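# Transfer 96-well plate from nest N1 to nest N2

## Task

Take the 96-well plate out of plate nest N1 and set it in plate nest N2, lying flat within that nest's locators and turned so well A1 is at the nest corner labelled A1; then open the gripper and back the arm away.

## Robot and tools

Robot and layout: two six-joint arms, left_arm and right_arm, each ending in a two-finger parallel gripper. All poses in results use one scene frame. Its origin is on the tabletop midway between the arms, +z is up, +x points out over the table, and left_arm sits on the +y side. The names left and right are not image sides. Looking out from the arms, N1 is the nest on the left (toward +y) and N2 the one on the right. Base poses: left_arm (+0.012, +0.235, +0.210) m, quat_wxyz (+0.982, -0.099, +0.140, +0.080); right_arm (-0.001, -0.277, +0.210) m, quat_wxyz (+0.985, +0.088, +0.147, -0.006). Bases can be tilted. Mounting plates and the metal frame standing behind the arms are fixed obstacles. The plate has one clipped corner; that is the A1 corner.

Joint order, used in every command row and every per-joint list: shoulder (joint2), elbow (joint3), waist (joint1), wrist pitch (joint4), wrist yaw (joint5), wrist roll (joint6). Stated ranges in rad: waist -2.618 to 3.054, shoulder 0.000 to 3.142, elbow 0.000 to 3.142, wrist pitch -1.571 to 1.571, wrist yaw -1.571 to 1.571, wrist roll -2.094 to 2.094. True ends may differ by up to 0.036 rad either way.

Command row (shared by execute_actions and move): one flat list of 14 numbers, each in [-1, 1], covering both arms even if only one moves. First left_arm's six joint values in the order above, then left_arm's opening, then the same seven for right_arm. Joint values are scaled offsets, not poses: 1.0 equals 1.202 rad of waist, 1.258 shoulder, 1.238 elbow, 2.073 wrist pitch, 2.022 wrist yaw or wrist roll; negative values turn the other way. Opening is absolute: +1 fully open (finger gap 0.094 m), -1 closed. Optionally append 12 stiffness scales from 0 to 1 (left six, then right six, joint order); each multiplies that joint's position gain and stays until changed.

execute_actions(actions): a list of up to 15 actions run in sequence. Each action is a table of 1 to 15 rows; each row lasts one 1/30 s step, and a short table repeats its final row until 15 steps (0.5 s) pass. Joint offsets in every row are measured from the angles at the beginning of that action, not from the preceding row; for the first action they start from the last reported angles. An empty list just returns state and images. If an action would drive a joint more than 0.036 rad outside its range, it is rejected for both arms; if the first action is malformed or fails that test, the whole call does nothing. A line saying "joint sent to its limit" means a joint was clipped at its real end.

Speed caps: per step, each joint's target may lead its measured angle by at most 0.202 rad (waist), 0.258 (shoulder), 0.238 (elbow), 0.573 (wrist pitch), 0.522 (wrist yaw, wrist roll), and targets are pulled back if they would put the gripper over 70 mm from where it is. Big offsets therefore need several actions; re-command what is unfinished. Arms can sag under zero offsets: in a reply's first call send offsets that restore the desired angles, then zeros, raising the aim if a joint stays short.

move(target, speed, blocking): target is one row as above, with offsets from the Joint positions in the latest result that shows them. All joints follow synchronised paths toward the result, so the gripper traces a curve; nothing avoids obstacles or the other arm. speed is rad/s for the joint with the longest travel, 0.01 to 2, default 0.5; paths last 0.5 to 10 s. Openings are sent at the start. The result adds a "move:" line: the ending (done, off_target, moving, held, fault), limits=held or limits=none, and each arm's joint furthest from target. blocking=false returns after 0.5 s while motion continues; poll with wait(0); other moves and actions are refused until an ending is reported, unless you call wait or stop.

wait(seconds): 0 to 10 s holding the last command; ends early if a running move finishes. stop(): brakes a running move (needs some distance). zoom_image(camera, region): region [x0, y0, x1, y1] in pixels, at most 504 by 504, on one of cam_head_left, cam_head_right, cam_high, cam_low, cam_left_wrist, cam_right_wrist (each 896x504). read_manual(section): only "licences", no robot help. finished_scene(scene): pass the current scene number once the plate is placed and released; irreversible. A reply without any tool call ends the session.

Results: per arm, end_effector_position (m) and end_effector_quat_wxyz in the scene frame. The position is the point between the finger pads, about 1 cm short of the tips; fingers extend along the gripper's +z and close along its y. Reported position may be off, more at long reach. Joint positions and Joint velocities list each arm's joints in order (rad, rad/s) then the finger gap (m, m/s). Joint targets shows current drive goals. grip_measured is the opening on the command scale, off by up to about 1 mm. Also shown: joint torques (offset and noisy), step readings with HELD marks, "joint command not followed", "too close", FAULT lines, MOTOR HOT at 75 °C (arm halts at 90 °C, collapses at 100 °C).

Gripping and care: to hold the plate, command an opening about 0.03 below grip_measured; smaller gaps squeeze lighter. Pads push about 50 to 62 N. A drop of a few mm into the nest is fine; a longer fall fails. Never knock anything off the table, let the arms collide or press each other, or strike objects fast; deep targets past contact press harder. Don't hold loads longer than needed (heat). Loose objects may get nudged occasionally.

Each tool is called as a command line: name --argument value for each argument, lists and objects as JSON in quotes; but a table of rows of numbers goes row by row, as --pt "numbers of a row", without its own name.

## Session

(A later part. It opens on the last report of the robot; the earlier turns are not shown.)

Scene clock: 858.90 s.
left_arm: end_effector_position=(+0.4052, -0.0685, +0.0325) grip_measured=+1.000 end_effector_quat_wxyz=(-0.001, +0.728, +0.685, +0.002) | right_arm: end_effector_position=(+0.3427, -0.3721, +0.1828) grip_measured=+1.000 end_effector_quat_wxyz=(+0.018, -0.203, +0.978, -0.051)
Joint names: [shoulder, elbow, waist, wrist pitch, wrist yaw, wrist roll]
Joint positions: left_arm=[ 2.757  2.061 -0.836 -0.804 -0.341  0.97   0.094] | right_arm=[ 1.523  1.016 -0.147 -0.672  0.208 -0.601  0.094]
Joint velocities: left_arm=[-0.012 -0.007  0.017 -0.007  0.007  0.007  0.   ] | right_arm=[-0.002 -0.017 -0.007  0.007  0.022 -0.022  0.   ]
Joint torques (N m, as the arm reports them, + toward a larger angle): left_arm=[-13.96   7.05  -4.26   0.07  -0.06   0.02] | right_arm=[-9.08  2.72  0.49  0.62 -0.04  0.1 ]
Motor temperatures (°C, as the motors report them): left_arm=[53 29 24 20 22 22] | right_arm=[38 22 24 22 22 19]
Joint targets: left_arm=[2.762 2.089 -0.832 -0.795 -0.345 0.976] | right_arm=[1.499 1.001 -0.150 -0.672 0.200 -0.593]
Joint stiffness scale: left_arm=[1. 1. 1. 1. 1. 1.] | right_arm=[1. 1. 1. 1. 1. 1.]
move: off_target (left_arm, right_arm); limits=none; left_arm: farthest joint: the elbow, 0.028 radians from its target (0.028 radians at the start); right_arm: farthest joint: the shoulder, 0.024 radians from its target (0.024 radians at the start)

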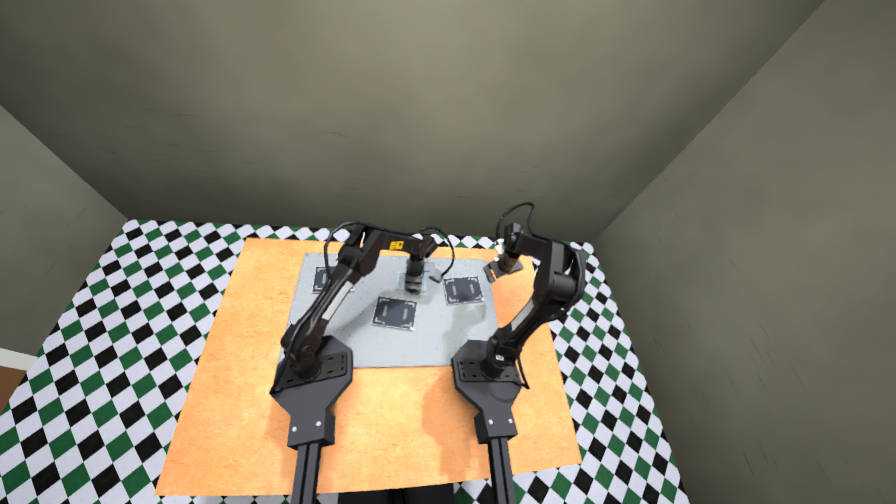

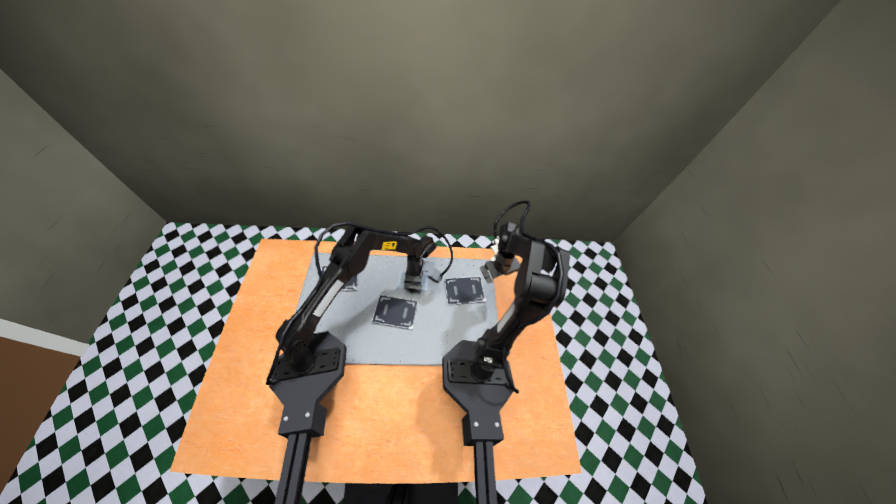

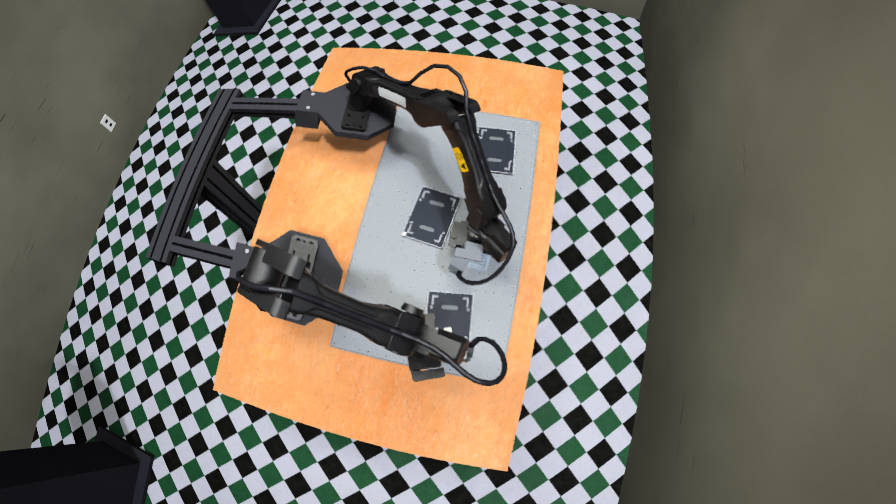

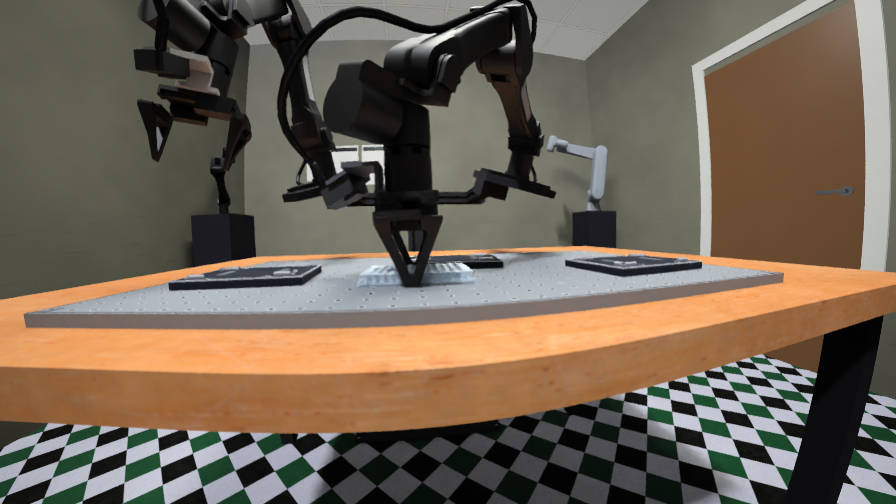

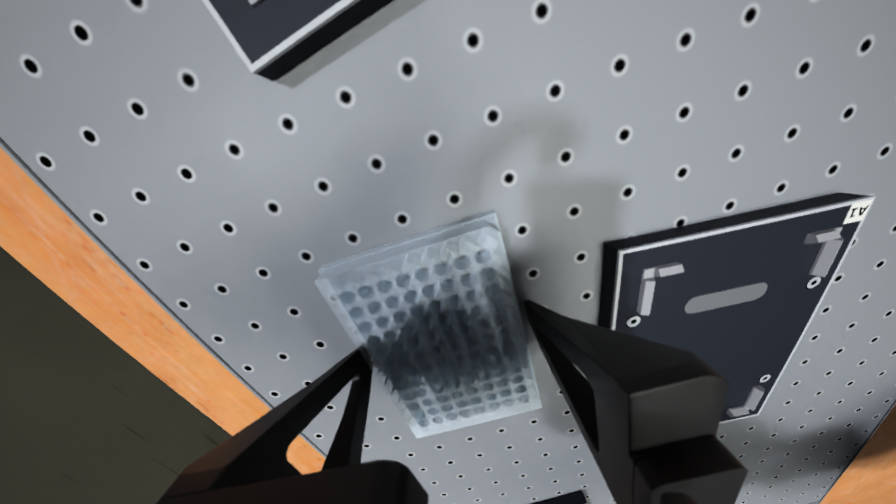

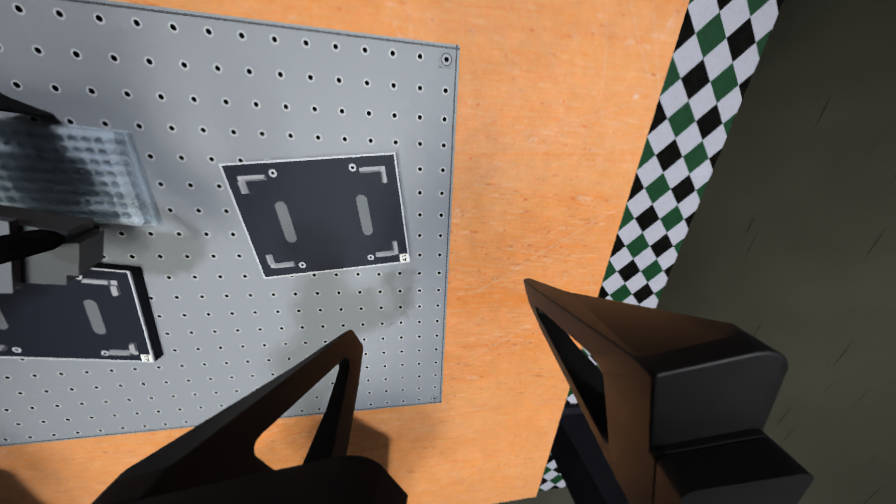

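execute_actions --actions '[[[0.004,0.0226,0.003,0.0043,-0.002,0.003,0.97,-0.019,-0.012,-0.002,0,-0.004,0.004,1],[0.004,0.0226,0.003,0.0043,-0.002,0.003,0.95,-0.019,-0.012,-0.002,0,-0.004,0.004,1],[0.004,0.0226,0.003,0.0043,-0.002,0.003,0.93,-0.019,-0.012,-0.002,0,-0.004,0.004,1],[0.004,0.0226,0.003,0.0043,-0.002,0.003,0.91,-0.019,-0.012,-0.002,0,-0.004,0.004,1],[0.004,0.0226,0.003,0.0043,-0.002,0.003,0.89,-0.019,-0.012,-0.002,0,-0.004,0.004,1],[0.004,0.0226,0.003,0.0043,-0.002,0.003,0.875,-0.019,-0.012,-0.002,0,-0.004,0.004,1],[0.004,0.0226,0.003,0.0043,-0.002,0.003,0.86,-0.019,-0.012,-0.002,0,-0.004,0.004,1],[0.004,0.0226,0.003,0.0043,-0.002,0.003,0.85,-0.019,-0.012,-0.002,0,-0.004,0.004,1],[0.004,0.0226,0.003,0.0043,-0.002,0.003,0.84,-0.019,-0.012,-0.002,0,-0.004,0.004,1],[0.004,0.0226,0.003,0.0043,-0.002,0.003,0.83,-0.019,-0.012,-0.002,0,-0.004,0.004,1],[0.004,0.0226,0.003,0.0043,-0.002,0.003,0.82,-0.019,-0.012,-0.002,0,-0.004,0.004,1],[0.004,0.0226,0.003,0.0043,-0.002,0.003,0.81,-0.019,-0.012,-0.002,0,-0.004,0.004,1],[0.004,0.0226,0.003,0.0043,-0.002,0.003,0.80,-0.019,-0.012,-0.002,0,-0.004,0.004,1],[0.004,0.0226,0.003,0.0043,-0.002,0.003,0.79,-0.019,-0.012,-0.002,0,-0.004,0.004,1],[0.004,0.0226,0.003,0.0043,-0.002,0.003,0.78,-0.019,-0.012,-0.002,0,-0.004,0.004,1]],[[0.004,0.0226,0.003,0.0043,-0.002,0.003,0.775,-0.019,-0.012,-0.002,0,-0.004,0.004,1],[0.004,0.0226,0.003,0.0043,-0.002,0.003,0.77,-0.019,-0.012,-0.002,0,-0.004,0.004,1],[0.004,0.0226,0.003,0.0043,-0.002,0.003,0.765,-0.019,-0.012,-0.002,0,-0.004,0.004,1],[0.004,0.0226,0.003,0.0043,-0.002,0.003,0.76,-0.019,-0.012,-0.002,0,-0.004,0.004,1],[0.004,0.0226,0.003,0.0043,-0.002,0.003,0.76,-0.019,-0.012,-0.002,0,-0.004,0.004,1]]]'

Scene clock: 895.70 s.
left_arm: end_effector_position=(+0.4052, -0.0685, +0.0325) grip_measured=+0.782 end_effector_quat_wxyz=(-0.001, +0.728, +0.685, +0.002) | right_arm: end_effector_position=(+0.3427, -0.3721, +0.1828) grip_measured=+1.000 end_effector_quat_wxyz=(+0.018, -0.203, +0.978, -0.051)
Joint names: [shoulder, elbow, waist, wrist pitch, wrist yaw, wrist roll]
Joint positions: left_arm=[ 2.757  2.061 -0.836 -0.804 -0.341  0.97   0.084] | right_arm=[ 1.523  1.016 -0.147 -0.672  0.208 -0.601  0.094]
Joint velocities: left_arm=[-0.002  0.007  0.007  0.037  0.007 -0.066  0.   ] | right_arm=[-0.012  0.002  0.017 -0.007  0.066 -0.007  0.   ]
Joint torques (N m, as the arm reports them, + toward a larger angle): left_arm=[-13.87   7.03  -4.31   0.07  -0.07   0.01] | right_arm=[-9.09  2.74  0.41  0.63 -0.04  0.09]
Motor temperatures (°C, as the motors report them): left_arm=[53 30 23 20 22 22] | right_arm=[38 22 24 22 22 19]
Joint targets: left_arm=[2.762 2.089 -0.832 -0.795 -0.345 0.976] | right_arm=[1.499 1.001 -0.150 -0.672 0.200 -0.593]
Joint stiffness scale: left_arm=[1. 1. 1. 1. 1. 1.] | right_arm=[1. 1. 1. 1. 1. 1.]
Step readings (joint positions; steps 1 to 15: 1st action; 16 to 30: 2nd action):
0: left_arm=[2.757 2.061 -0.836 -0.804 -0.341 0.970] | right_arm=[1.523 1.016 -0.147 -0.672 0.208 -0.601]
1: left_arm=[2.757 2.061 -0.836 -0.804 -0.341 0.970] | right_arm=[1.523 1.016 -0.147 -0.672 0.208 -0.601]
2: left_arm=[2.757 2.061 -0.836 -0.804 -0.341 0.970] | right_arm=[1.523 1.016 -0.147 -0.672 0.208 -0.601]
4: left_arm=[2.757 2.061 -0.836 -0.804 -0.341 0.970] | right_arm=[1.523 1.016 -0.147 -0.672 0.208 -0.601]
8: left_arm=[2.757 2.061 -0.836 -0.804 -0.341 0.970] | right_arm=[1.523 1.016 -0.147 -0.672 0.208 -0.601]
15: left_arm=[2.757 2.061 -0.836 -0.804 -0.341 0.970] | right_arm=[1.523 1.016 -0.147 -0.672 0.208 -0.601]
16: left_arm=[2.757 2.061 -0.836 -0.804 -0.341 0.970] | right_arm=[1.523 1.016 -0.147 -0.672 0.208 -0.601]
17: left_arm=[2.757 2.061 -0.836 -0.804 -0.341 0.970] | right_arm=[1.523 1.016 -0.147 -0.672 0.208 -0.601]
19: left_arm=[2.757 2.061 -0.836 -0.804 -0.341 0.970] | right_arm=[1.523 1.016 -0.147 -0.672 0.208 -0.601]
23: left_arm=[2.757 2.061 -0.836 -0.804 -0.341 0.970] | right_arm=[1.523 1.016 -0.147 -0.672 0.208 -0.601]
30: Joint positions above

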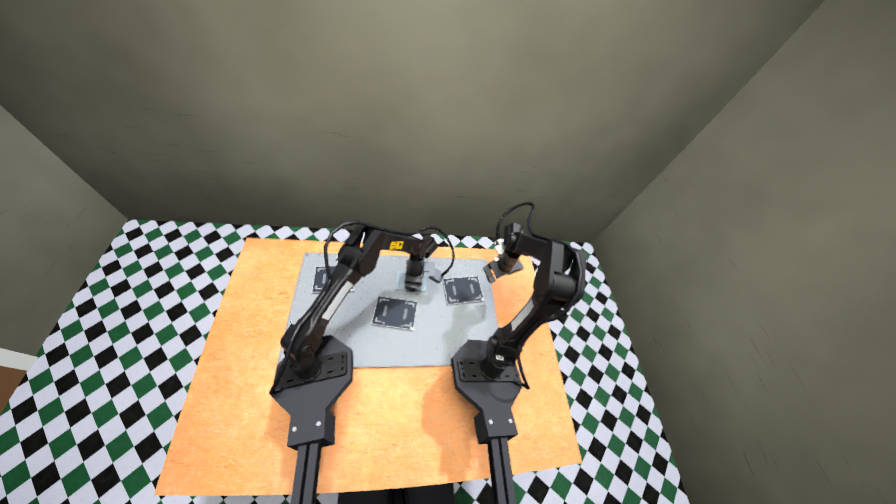

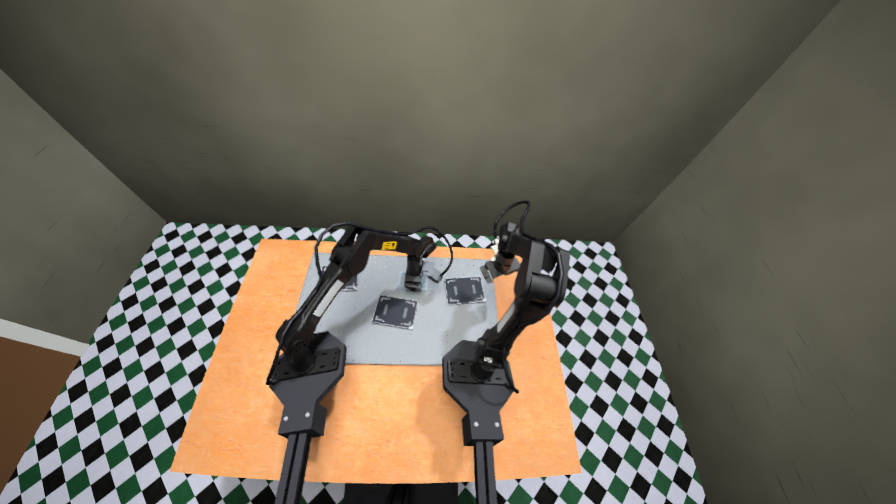

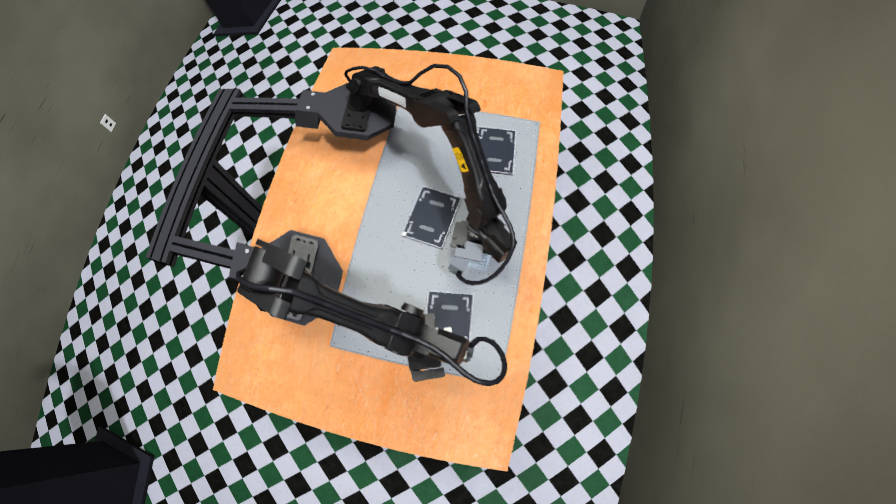

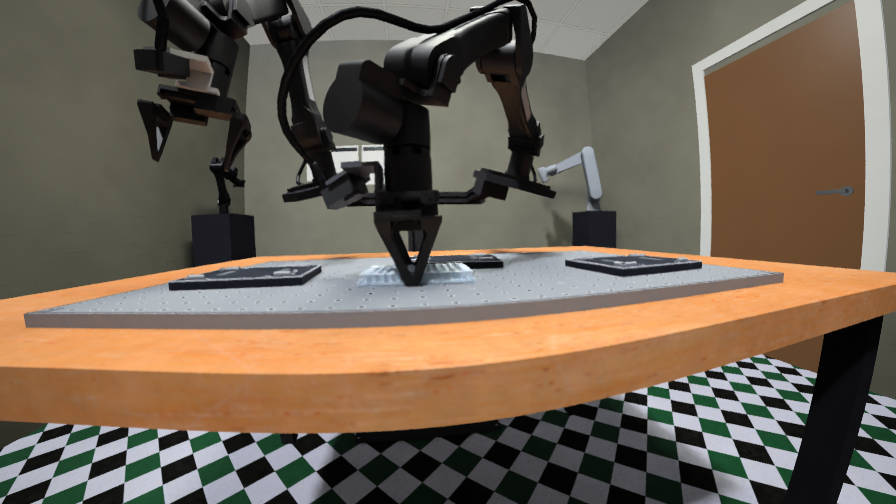

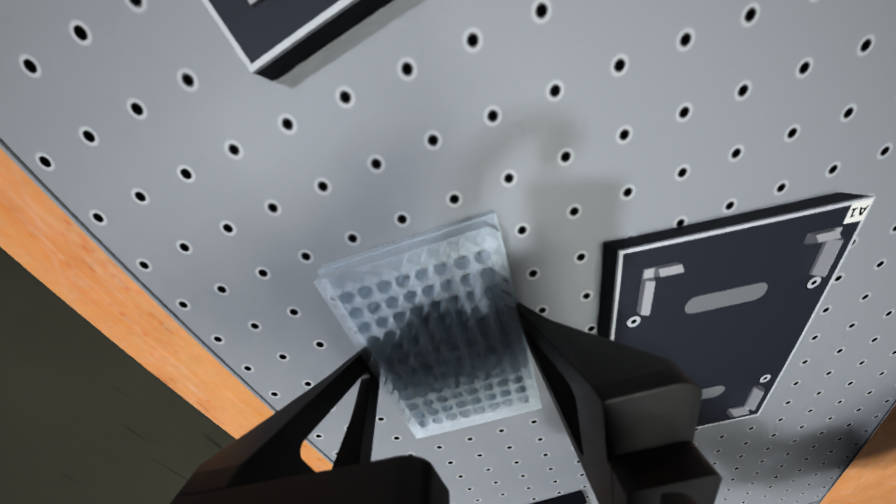

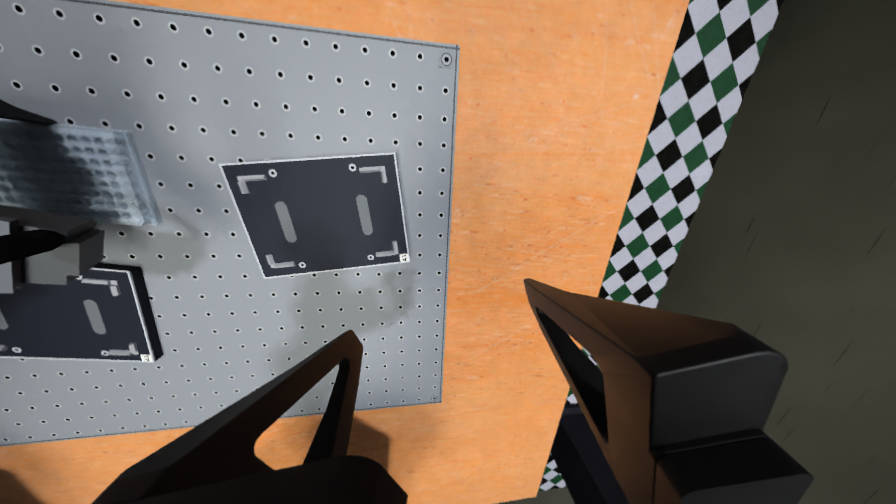

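execute_actions --actions '[[[0.004,0.0226,0.003,0.0043,-0.002,0.003,0.755,-0.019,-0.012,-0.002,0,-0.004,0.004,1],[0.004,0.0226,0.003,0.0043,-0.002,0.003,0.75,-0.019,-0.012,-0.002,0,-0.004,0.004,1],[0.004,0.0226,0.003,0.0043,-0.002,0.003,0.745,-0.019,-0.012,-0.002,0,-0.004,0.004,1]]]'

zoom_image --camera "cam_low" --region '[330, 180, 530, 310]'

zoom_image --camera "cam_left_wrist" --region '[300, 170, 600, 460]'

Scene clock: 902.30 s.
left_arm: end_effector_position=(+0.4052, -0.0685, +0.0325) grip_measured=+0.782 end_effector_quat_wxyz=(-0.001, +0.728, +0.685, +0.002) | right_arm: end_effector_position=(+0.3427, -0.3721, +0.1828) grip_measured=+1.000 end_effector_quat_wxyz=(+0.018, -0.203, +0.978, -0.051)
Joint names: [shoulder, elbow, waist, wrist pitch, wrist yaw, wrist roll]
Joint positions: left_arm=[ 2.757  2.061 -0.836 -0.804 -0.341  0.97   0.084] | right_arm=[ 1.523  1.016 -0.147 -0.672  0.208 -0.601  0.094]
Joint velocities: left_arm=[ 0.007  0.007 -0.002 -0.022 -0.11  -0.051  0.001] | right_arm=[ 0.002 -0.002 -0.017 -0.037 -0.022 -0.022  0.   ]
Joint torques (N m, as the arm reports them, + toward a larger angle): left_arm=[-13.86   7.03  -4.31   0.07  -0.07   0.01] | right_arm=[-9.09  2.75  0.45  0.62 -0.03  0.1 ]
Motor temperatures (°C, as the motors report them): left_arm=[53 30 23 20 22 22] | right_arm=[38 22 24 22 22 19]
Joint targets: left_arm=[2.762 2.089 -0.832 -0.795 -0.345 0.976] | right_arm=[1.499 1.001 -0.150 -0.672 0.200 -0.593]
Joint stiffness scale: left_arm=[1. 1. 1. 1. 1. 1.] | right_arm=[1. 1. 1. 1. 1. 1.]
Step readings (joint positions):
0: left_arm=[2.757 2.061 -0.836 -0.804 -0.341 0.970] | right_arm=[1.523 1.016 -0.147 -0.672 0.208 -0.601]
1: left_arm=[2.757 2.061 -0.836 -0.804 -0.341 0.970] | right_arm=[1.523 1.016 -0.147 -0.672 0.208 -0.601]
2: left_arm=[2.757 2.061 -0.836 -0.804 -0.341 0.970] | right_arm=[1.523 1.016 -0.147 -0.672 0.208 -0.601]
4: left_arm=[2.757 2.061 -0.836 -0.804 -0.341 0.970] | right_arm=[1.523 1.016 -0.147 -0.672 0.208 -0.601]
8: left_arm=[2.757 2.061 -0.836 -0.804 -0.341 0.970] | right_arm=[1.523 1.016 -0.147 -0.672 0.208 -0.601]
15: Joint positions above

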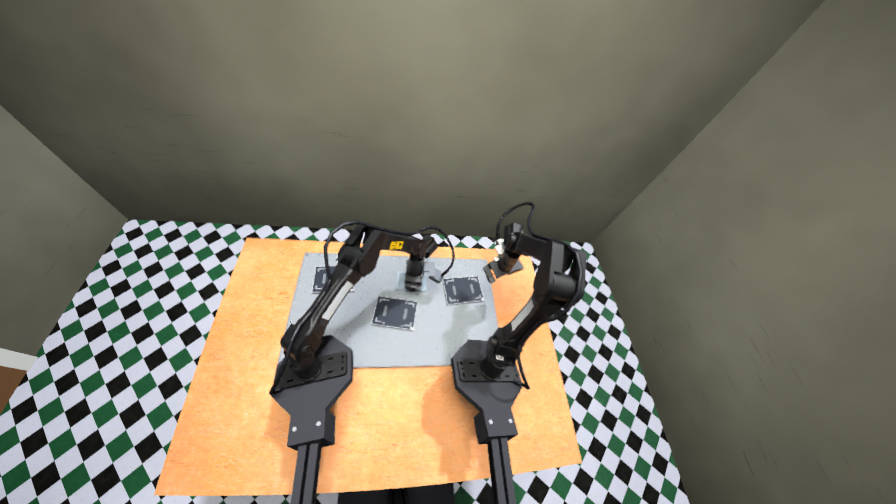

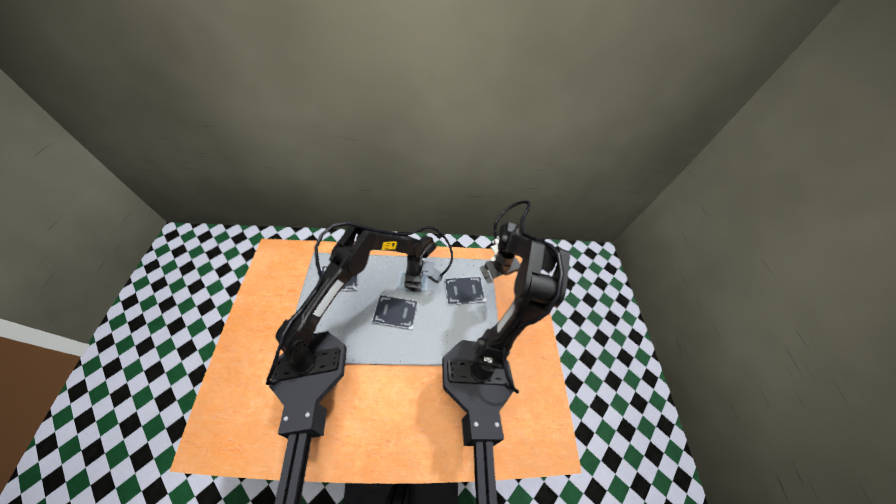

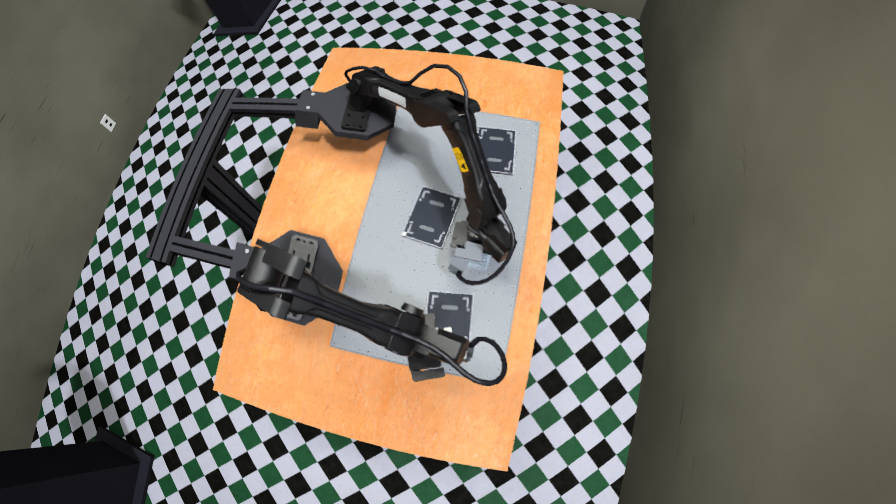

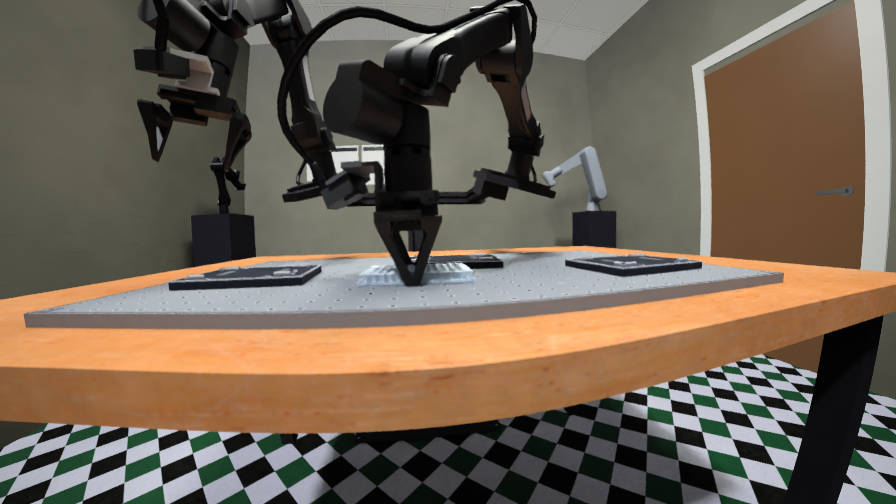

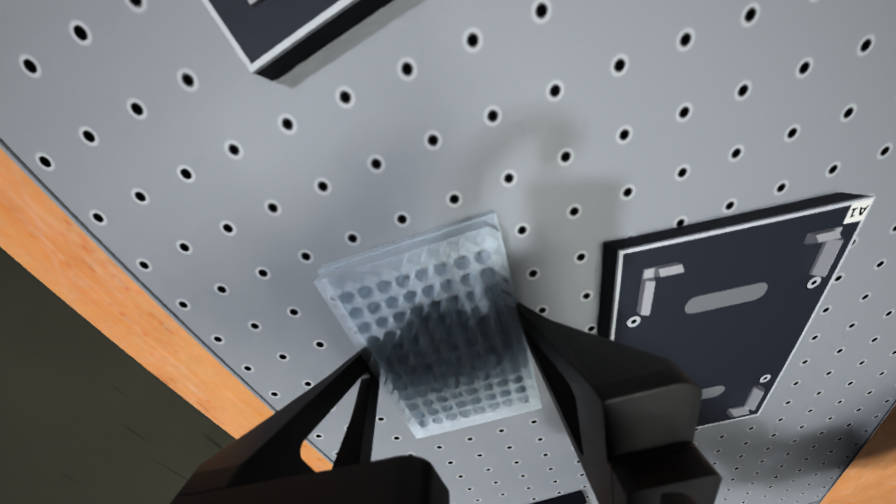

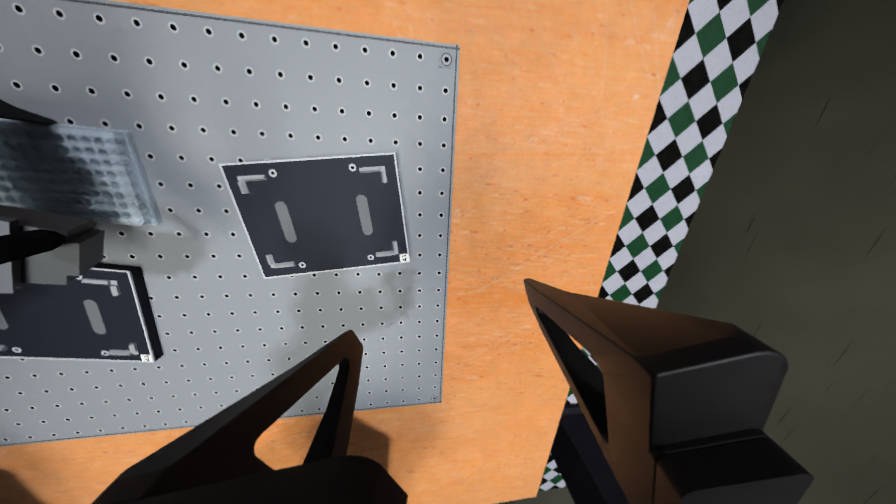

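Region (330, 180, 530, 310) of cam_low's 896x504 image, scaled by 2.520, with more detail than that image has; it fills the top 328 rows of this view, and the rest is white.

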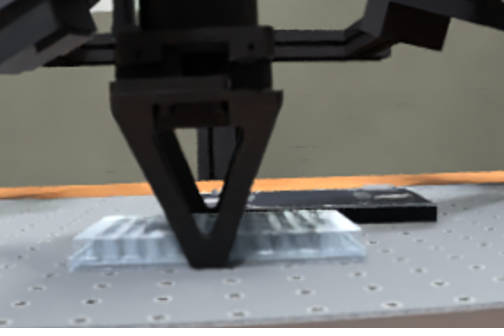

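Region (300, 170, 600, 460) of cam_left_wrist's 896x504 image, scaled by 1.680, with more detail than that image has; it fills the top 487 rows of this view, and the rest is white.

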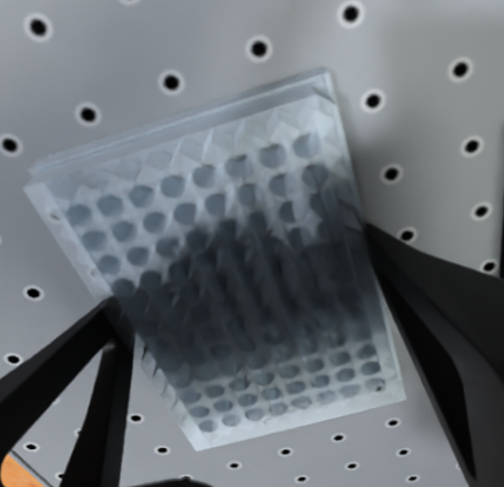

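move --target '[-0.0925,-0.022,-0.038,-0.049,-0.003,-0.018,0.745,-0.019,-0.012,-0.002,0,-0.004,0.004,1]' --speed 0.08

zoom_image --camera "cam_low" --region '[310, 150, 530, 310]'

Scene clock: 926.93 s.
left_arm: end_effector_position=(+0.4054, -0.0671, +0.0724) grip_measured=+0.782 end_effector_quat_wxyz=(-0.002, +0.727, +0.687, +0.002) | right_arm: end_effector_position=(+0.3427, -0.3721, +0.1828) grip_measured=+1.000 end_effector_quat_wxyz=(+0.018, -0.203, +0.978, -0.051)
Joint names: [shoulder, elbow, waist, wrist pitch, wrist yaw, wrist roll]
Joint positions: left_arm=[ 2.67   2.048 -0.86  -0.89  -0.341  0.94   0.084] | right_arm=[ 1.523  1.016 -0.147 -0.672  0.208 -0.601  0.094]
Joint velocities: left_arm=[ 0.007 -0.002 -0.012 -0.022  0.081 -0.037  0.   ] | right_arm=[-0.022 -0.017  0.007 -0.022 -0.037  0.037  0.   ]
Joint torques (N m, as the arm reports them, + toward a larger angle): left_arm=[-16.6    3.84  -6.36  -0.15  -0.09  -0.09] | right_arm=[-9.05  2.74  0.46  0.62 -0.04  0.1 ]
Motor temperatures (°C, as the motors report them): left_arm=[54 29 23 20 22 22] | right_arm=[38 22 24 22 22 19]
Joint targets: left_arm=[2.641 2.034 -0.882 -0.905 -0.348 0.934] | right_arm=[1.499 1.001 -0.150 -0.672 0.200 -0.593]
Joint stiffness scale: left_arm=[1. 1. 1. 1. 1. 1.] | right_arm=[1. 1. 1. 1. 1. 1.]
move: off_target (left_arm, right_arm); limits=none; left_arm: farthest joint: the shoulder, 0.029 radians from its target (0.117 radians at the start); right_arm: farthest joint: the shoulder, 0.024 radians from its target (0.024 radians at the start)

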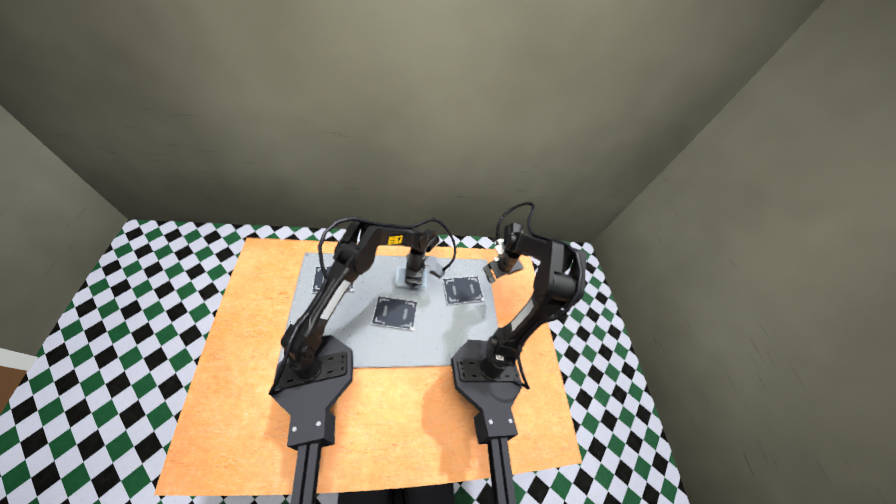

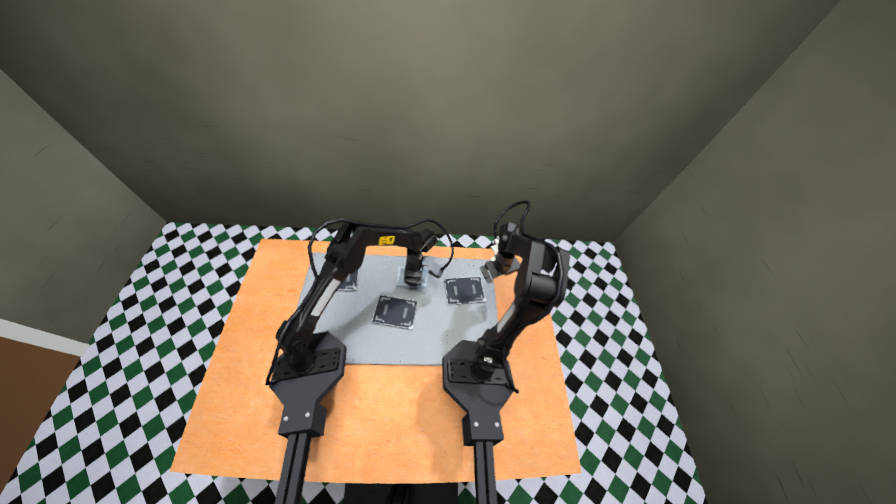

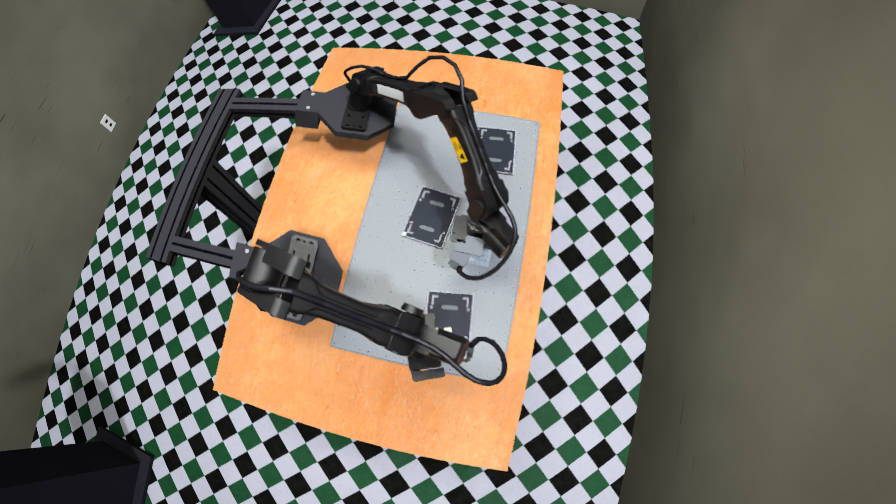

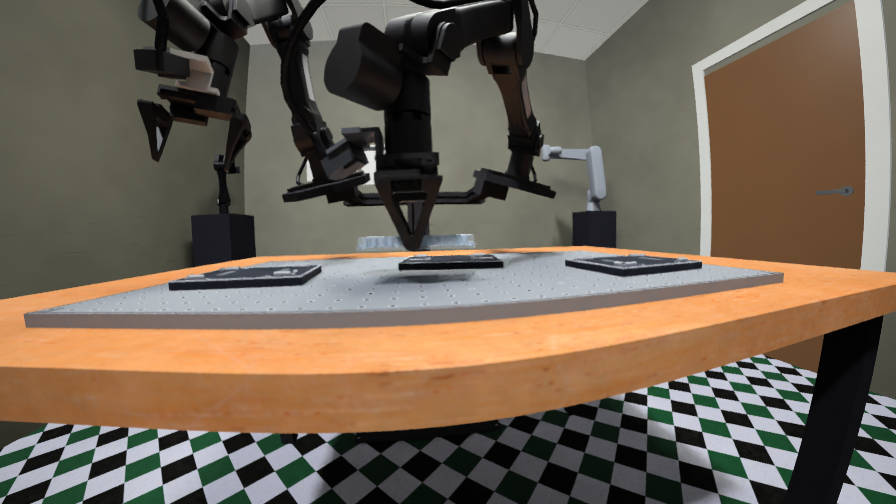

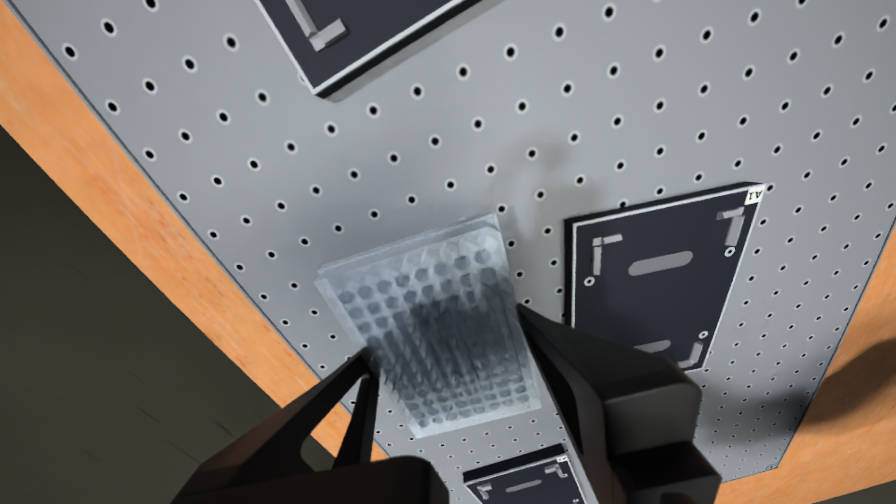

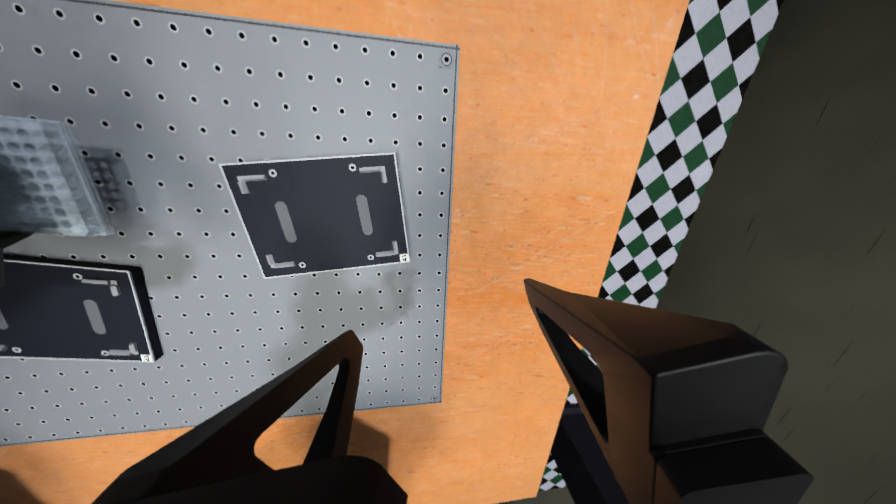

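Region (310, 150, 530, 310) of cam_low's 896x504 image, scaled by 2.291, with more detail than that image has; it fills the top 367 rows of this view, and the rest is white.

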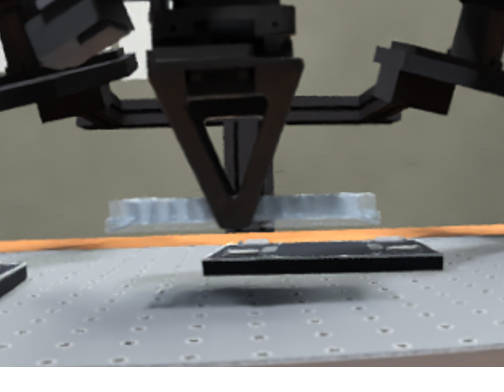

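zoom_image --camera "cam_low" --region '[350, 215, 480, 265]'

Region (350, 215, 480, 265) of cam_low's 896x504 image, scaled by 3.877, with more detail than that image has; it fills the top 194 rows of this view, and the rest is white.

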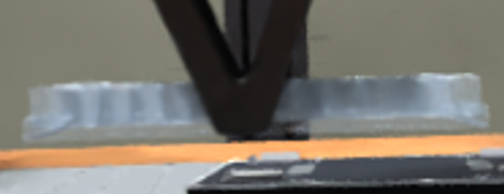

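move --target '[-0.4928,-0.6438,0.5424,0.1905,0.0569,0.3007,0.745,-0.019,-0.012,-0.002,0,-0.004,0.004,1]' --speed 0.35

Scene clock: 988.30 s.
left_arm: end_effector_position=(+0.4151, +0.2439, +0.0752) grip_measured=+0.782 end_effector_quat_wxyz=(-0.005, +0.701, +0.713, +0.007) | right_arm: end_effector_position=(+0.3427, -0.3721, +0.1828) grip_measured=+1.000 end_effector_quat_wxyz=(+0.018, -0.203, +0.978, -0.051)
Joint names: [shoulder, elbow, waist, wrist pitch, wrist yaw, wrist roll]
Joint positions: left_arm=[ 2.075  1.266 -0.206 -0.501 -0.247  1.541  0.084] | right_arm=[ 1.523  1.016 -0.147 -0.672  0.208 -0.601  0.094]
Joint velocities: left_arm=[-0.012 -0.017 -0.007 -0.022 -0.051  0.037  0.001] | right_arm=[-0.022  0.002 -0.007 -0.022  0.022 -0.037  0.   ]
Joint torques (N m, as the arm reports them, + toward a larger angle): left_arm=[-13.24   2.7   -2.36   0.06   0.19   0.01] | right_arm=[-9.08  2.71  0.44  0.62 -0.05  0.09]
Motor temperatures (°C, as the motors report them): left_arm=[61 27 25 20 22 22] | right_arm=[38 22 24 22 22 19]
Joint targets: left_arm=[2.050 1.250 -0.208 -0.495 -0.226 1.548] | right_arm=[1.499 1.001 -0.150 -0.672 0.200 -0.593]
Joint stiffness scale: left_arm=[1. 1. 1. 1. 1. 1.] | right_arm=[1. 1. 1. 1. 1. 1.]
move: off_target (left_arm, right_arm); limits=none; left_arm: farthest joint: the shoulder, 0.025 radians from its target (0.620 radians at the start); right_arm: farthest joint: the shoulder, 0.024 radians from its target (0.024 radians at the start)

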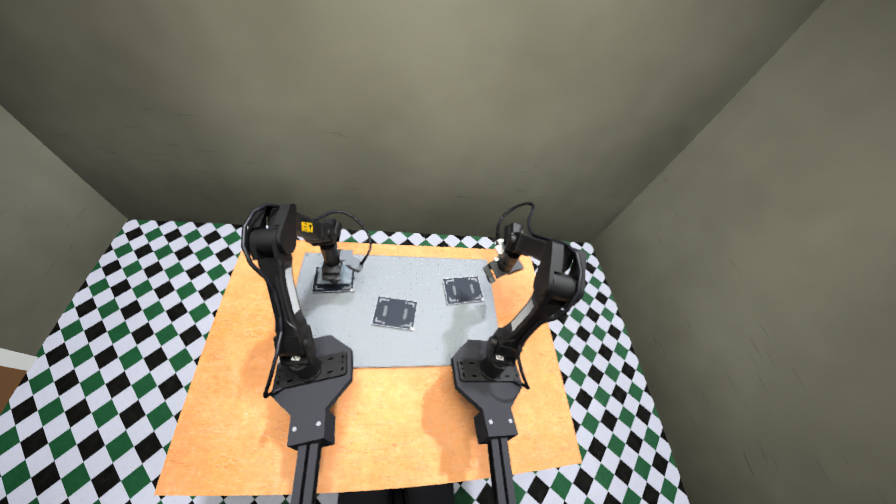

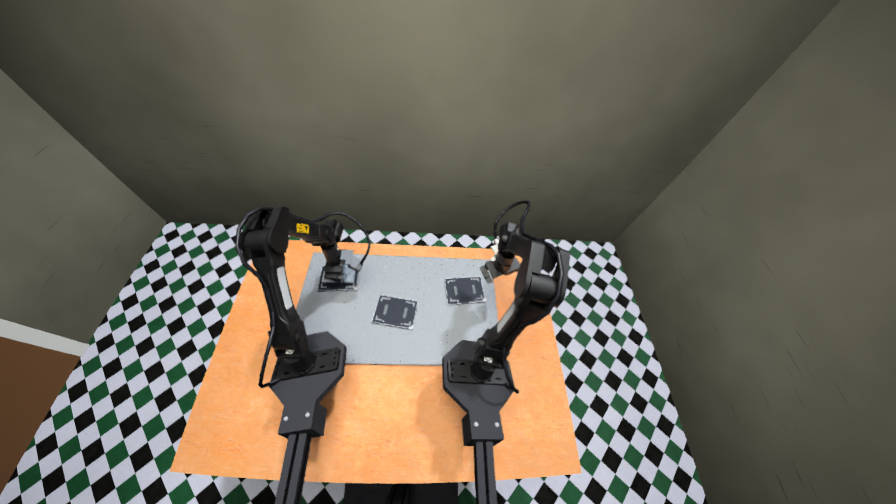

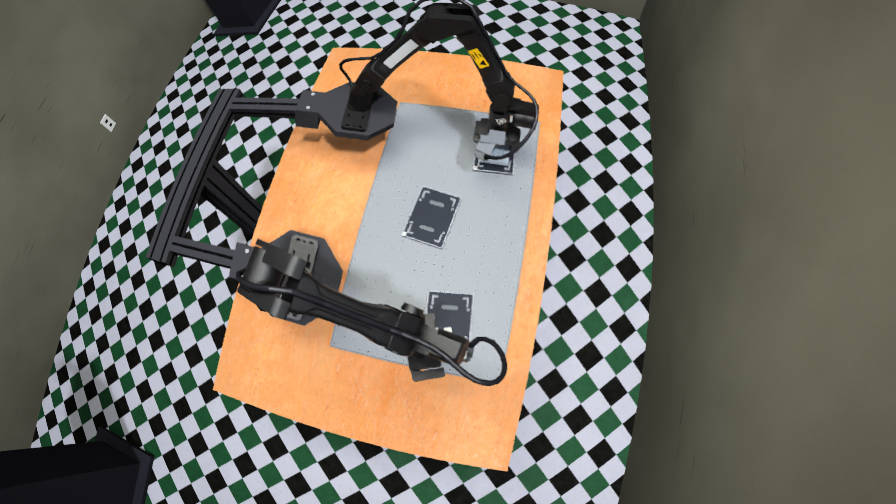

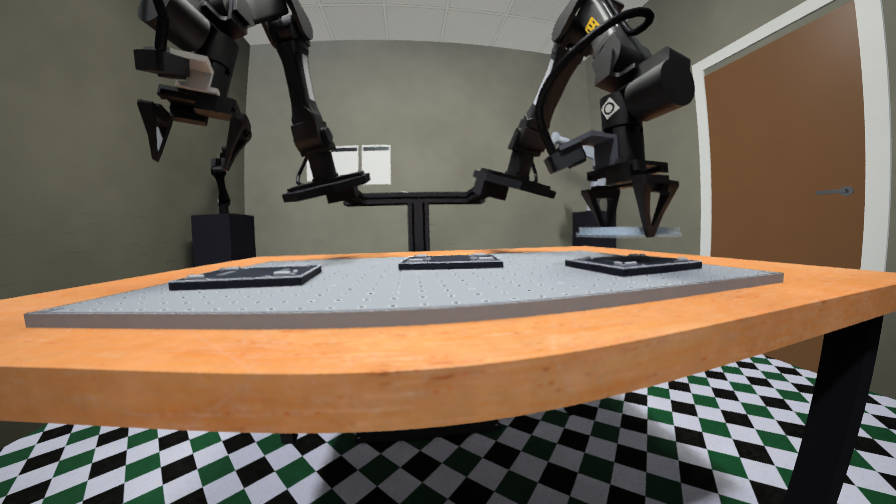

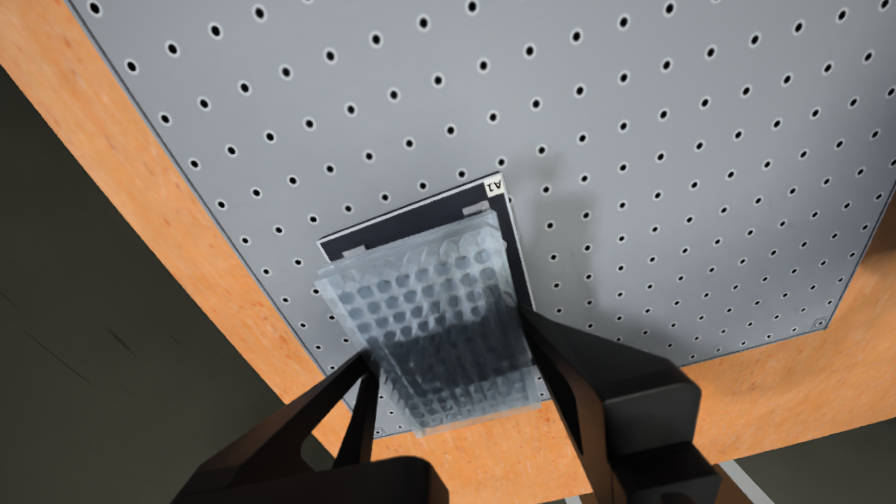

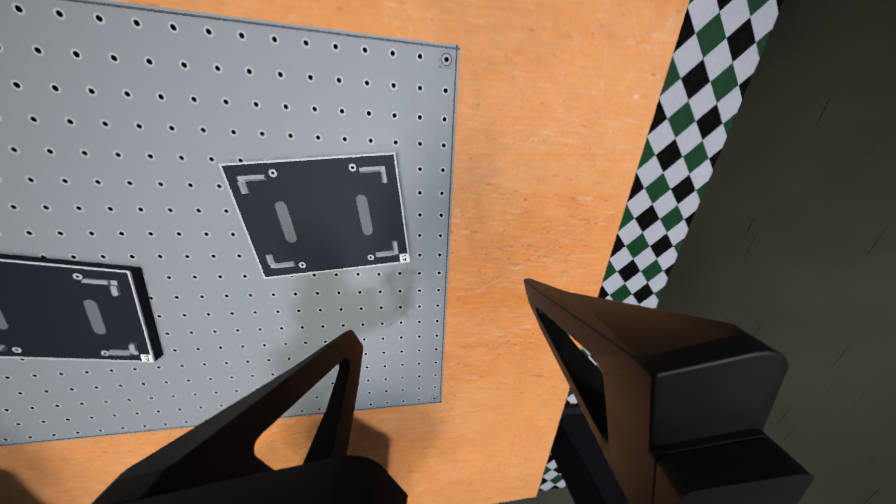

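zoom_image --camera "cam_left_wrist" --region '[290, 150, 570, 350]'

Region (290, 150, 570, 350) of cam_left_wrist's 896x504 image, scaled by 1.800, with more detail than that image has; it fills the top 360 rows of this view, and the rest is white.

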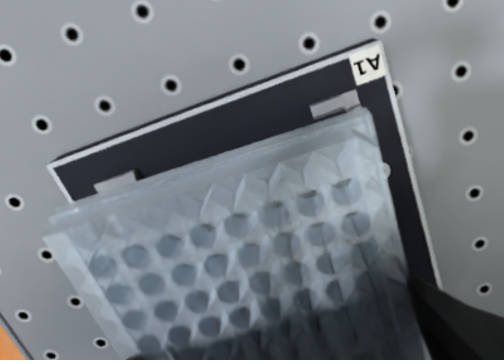

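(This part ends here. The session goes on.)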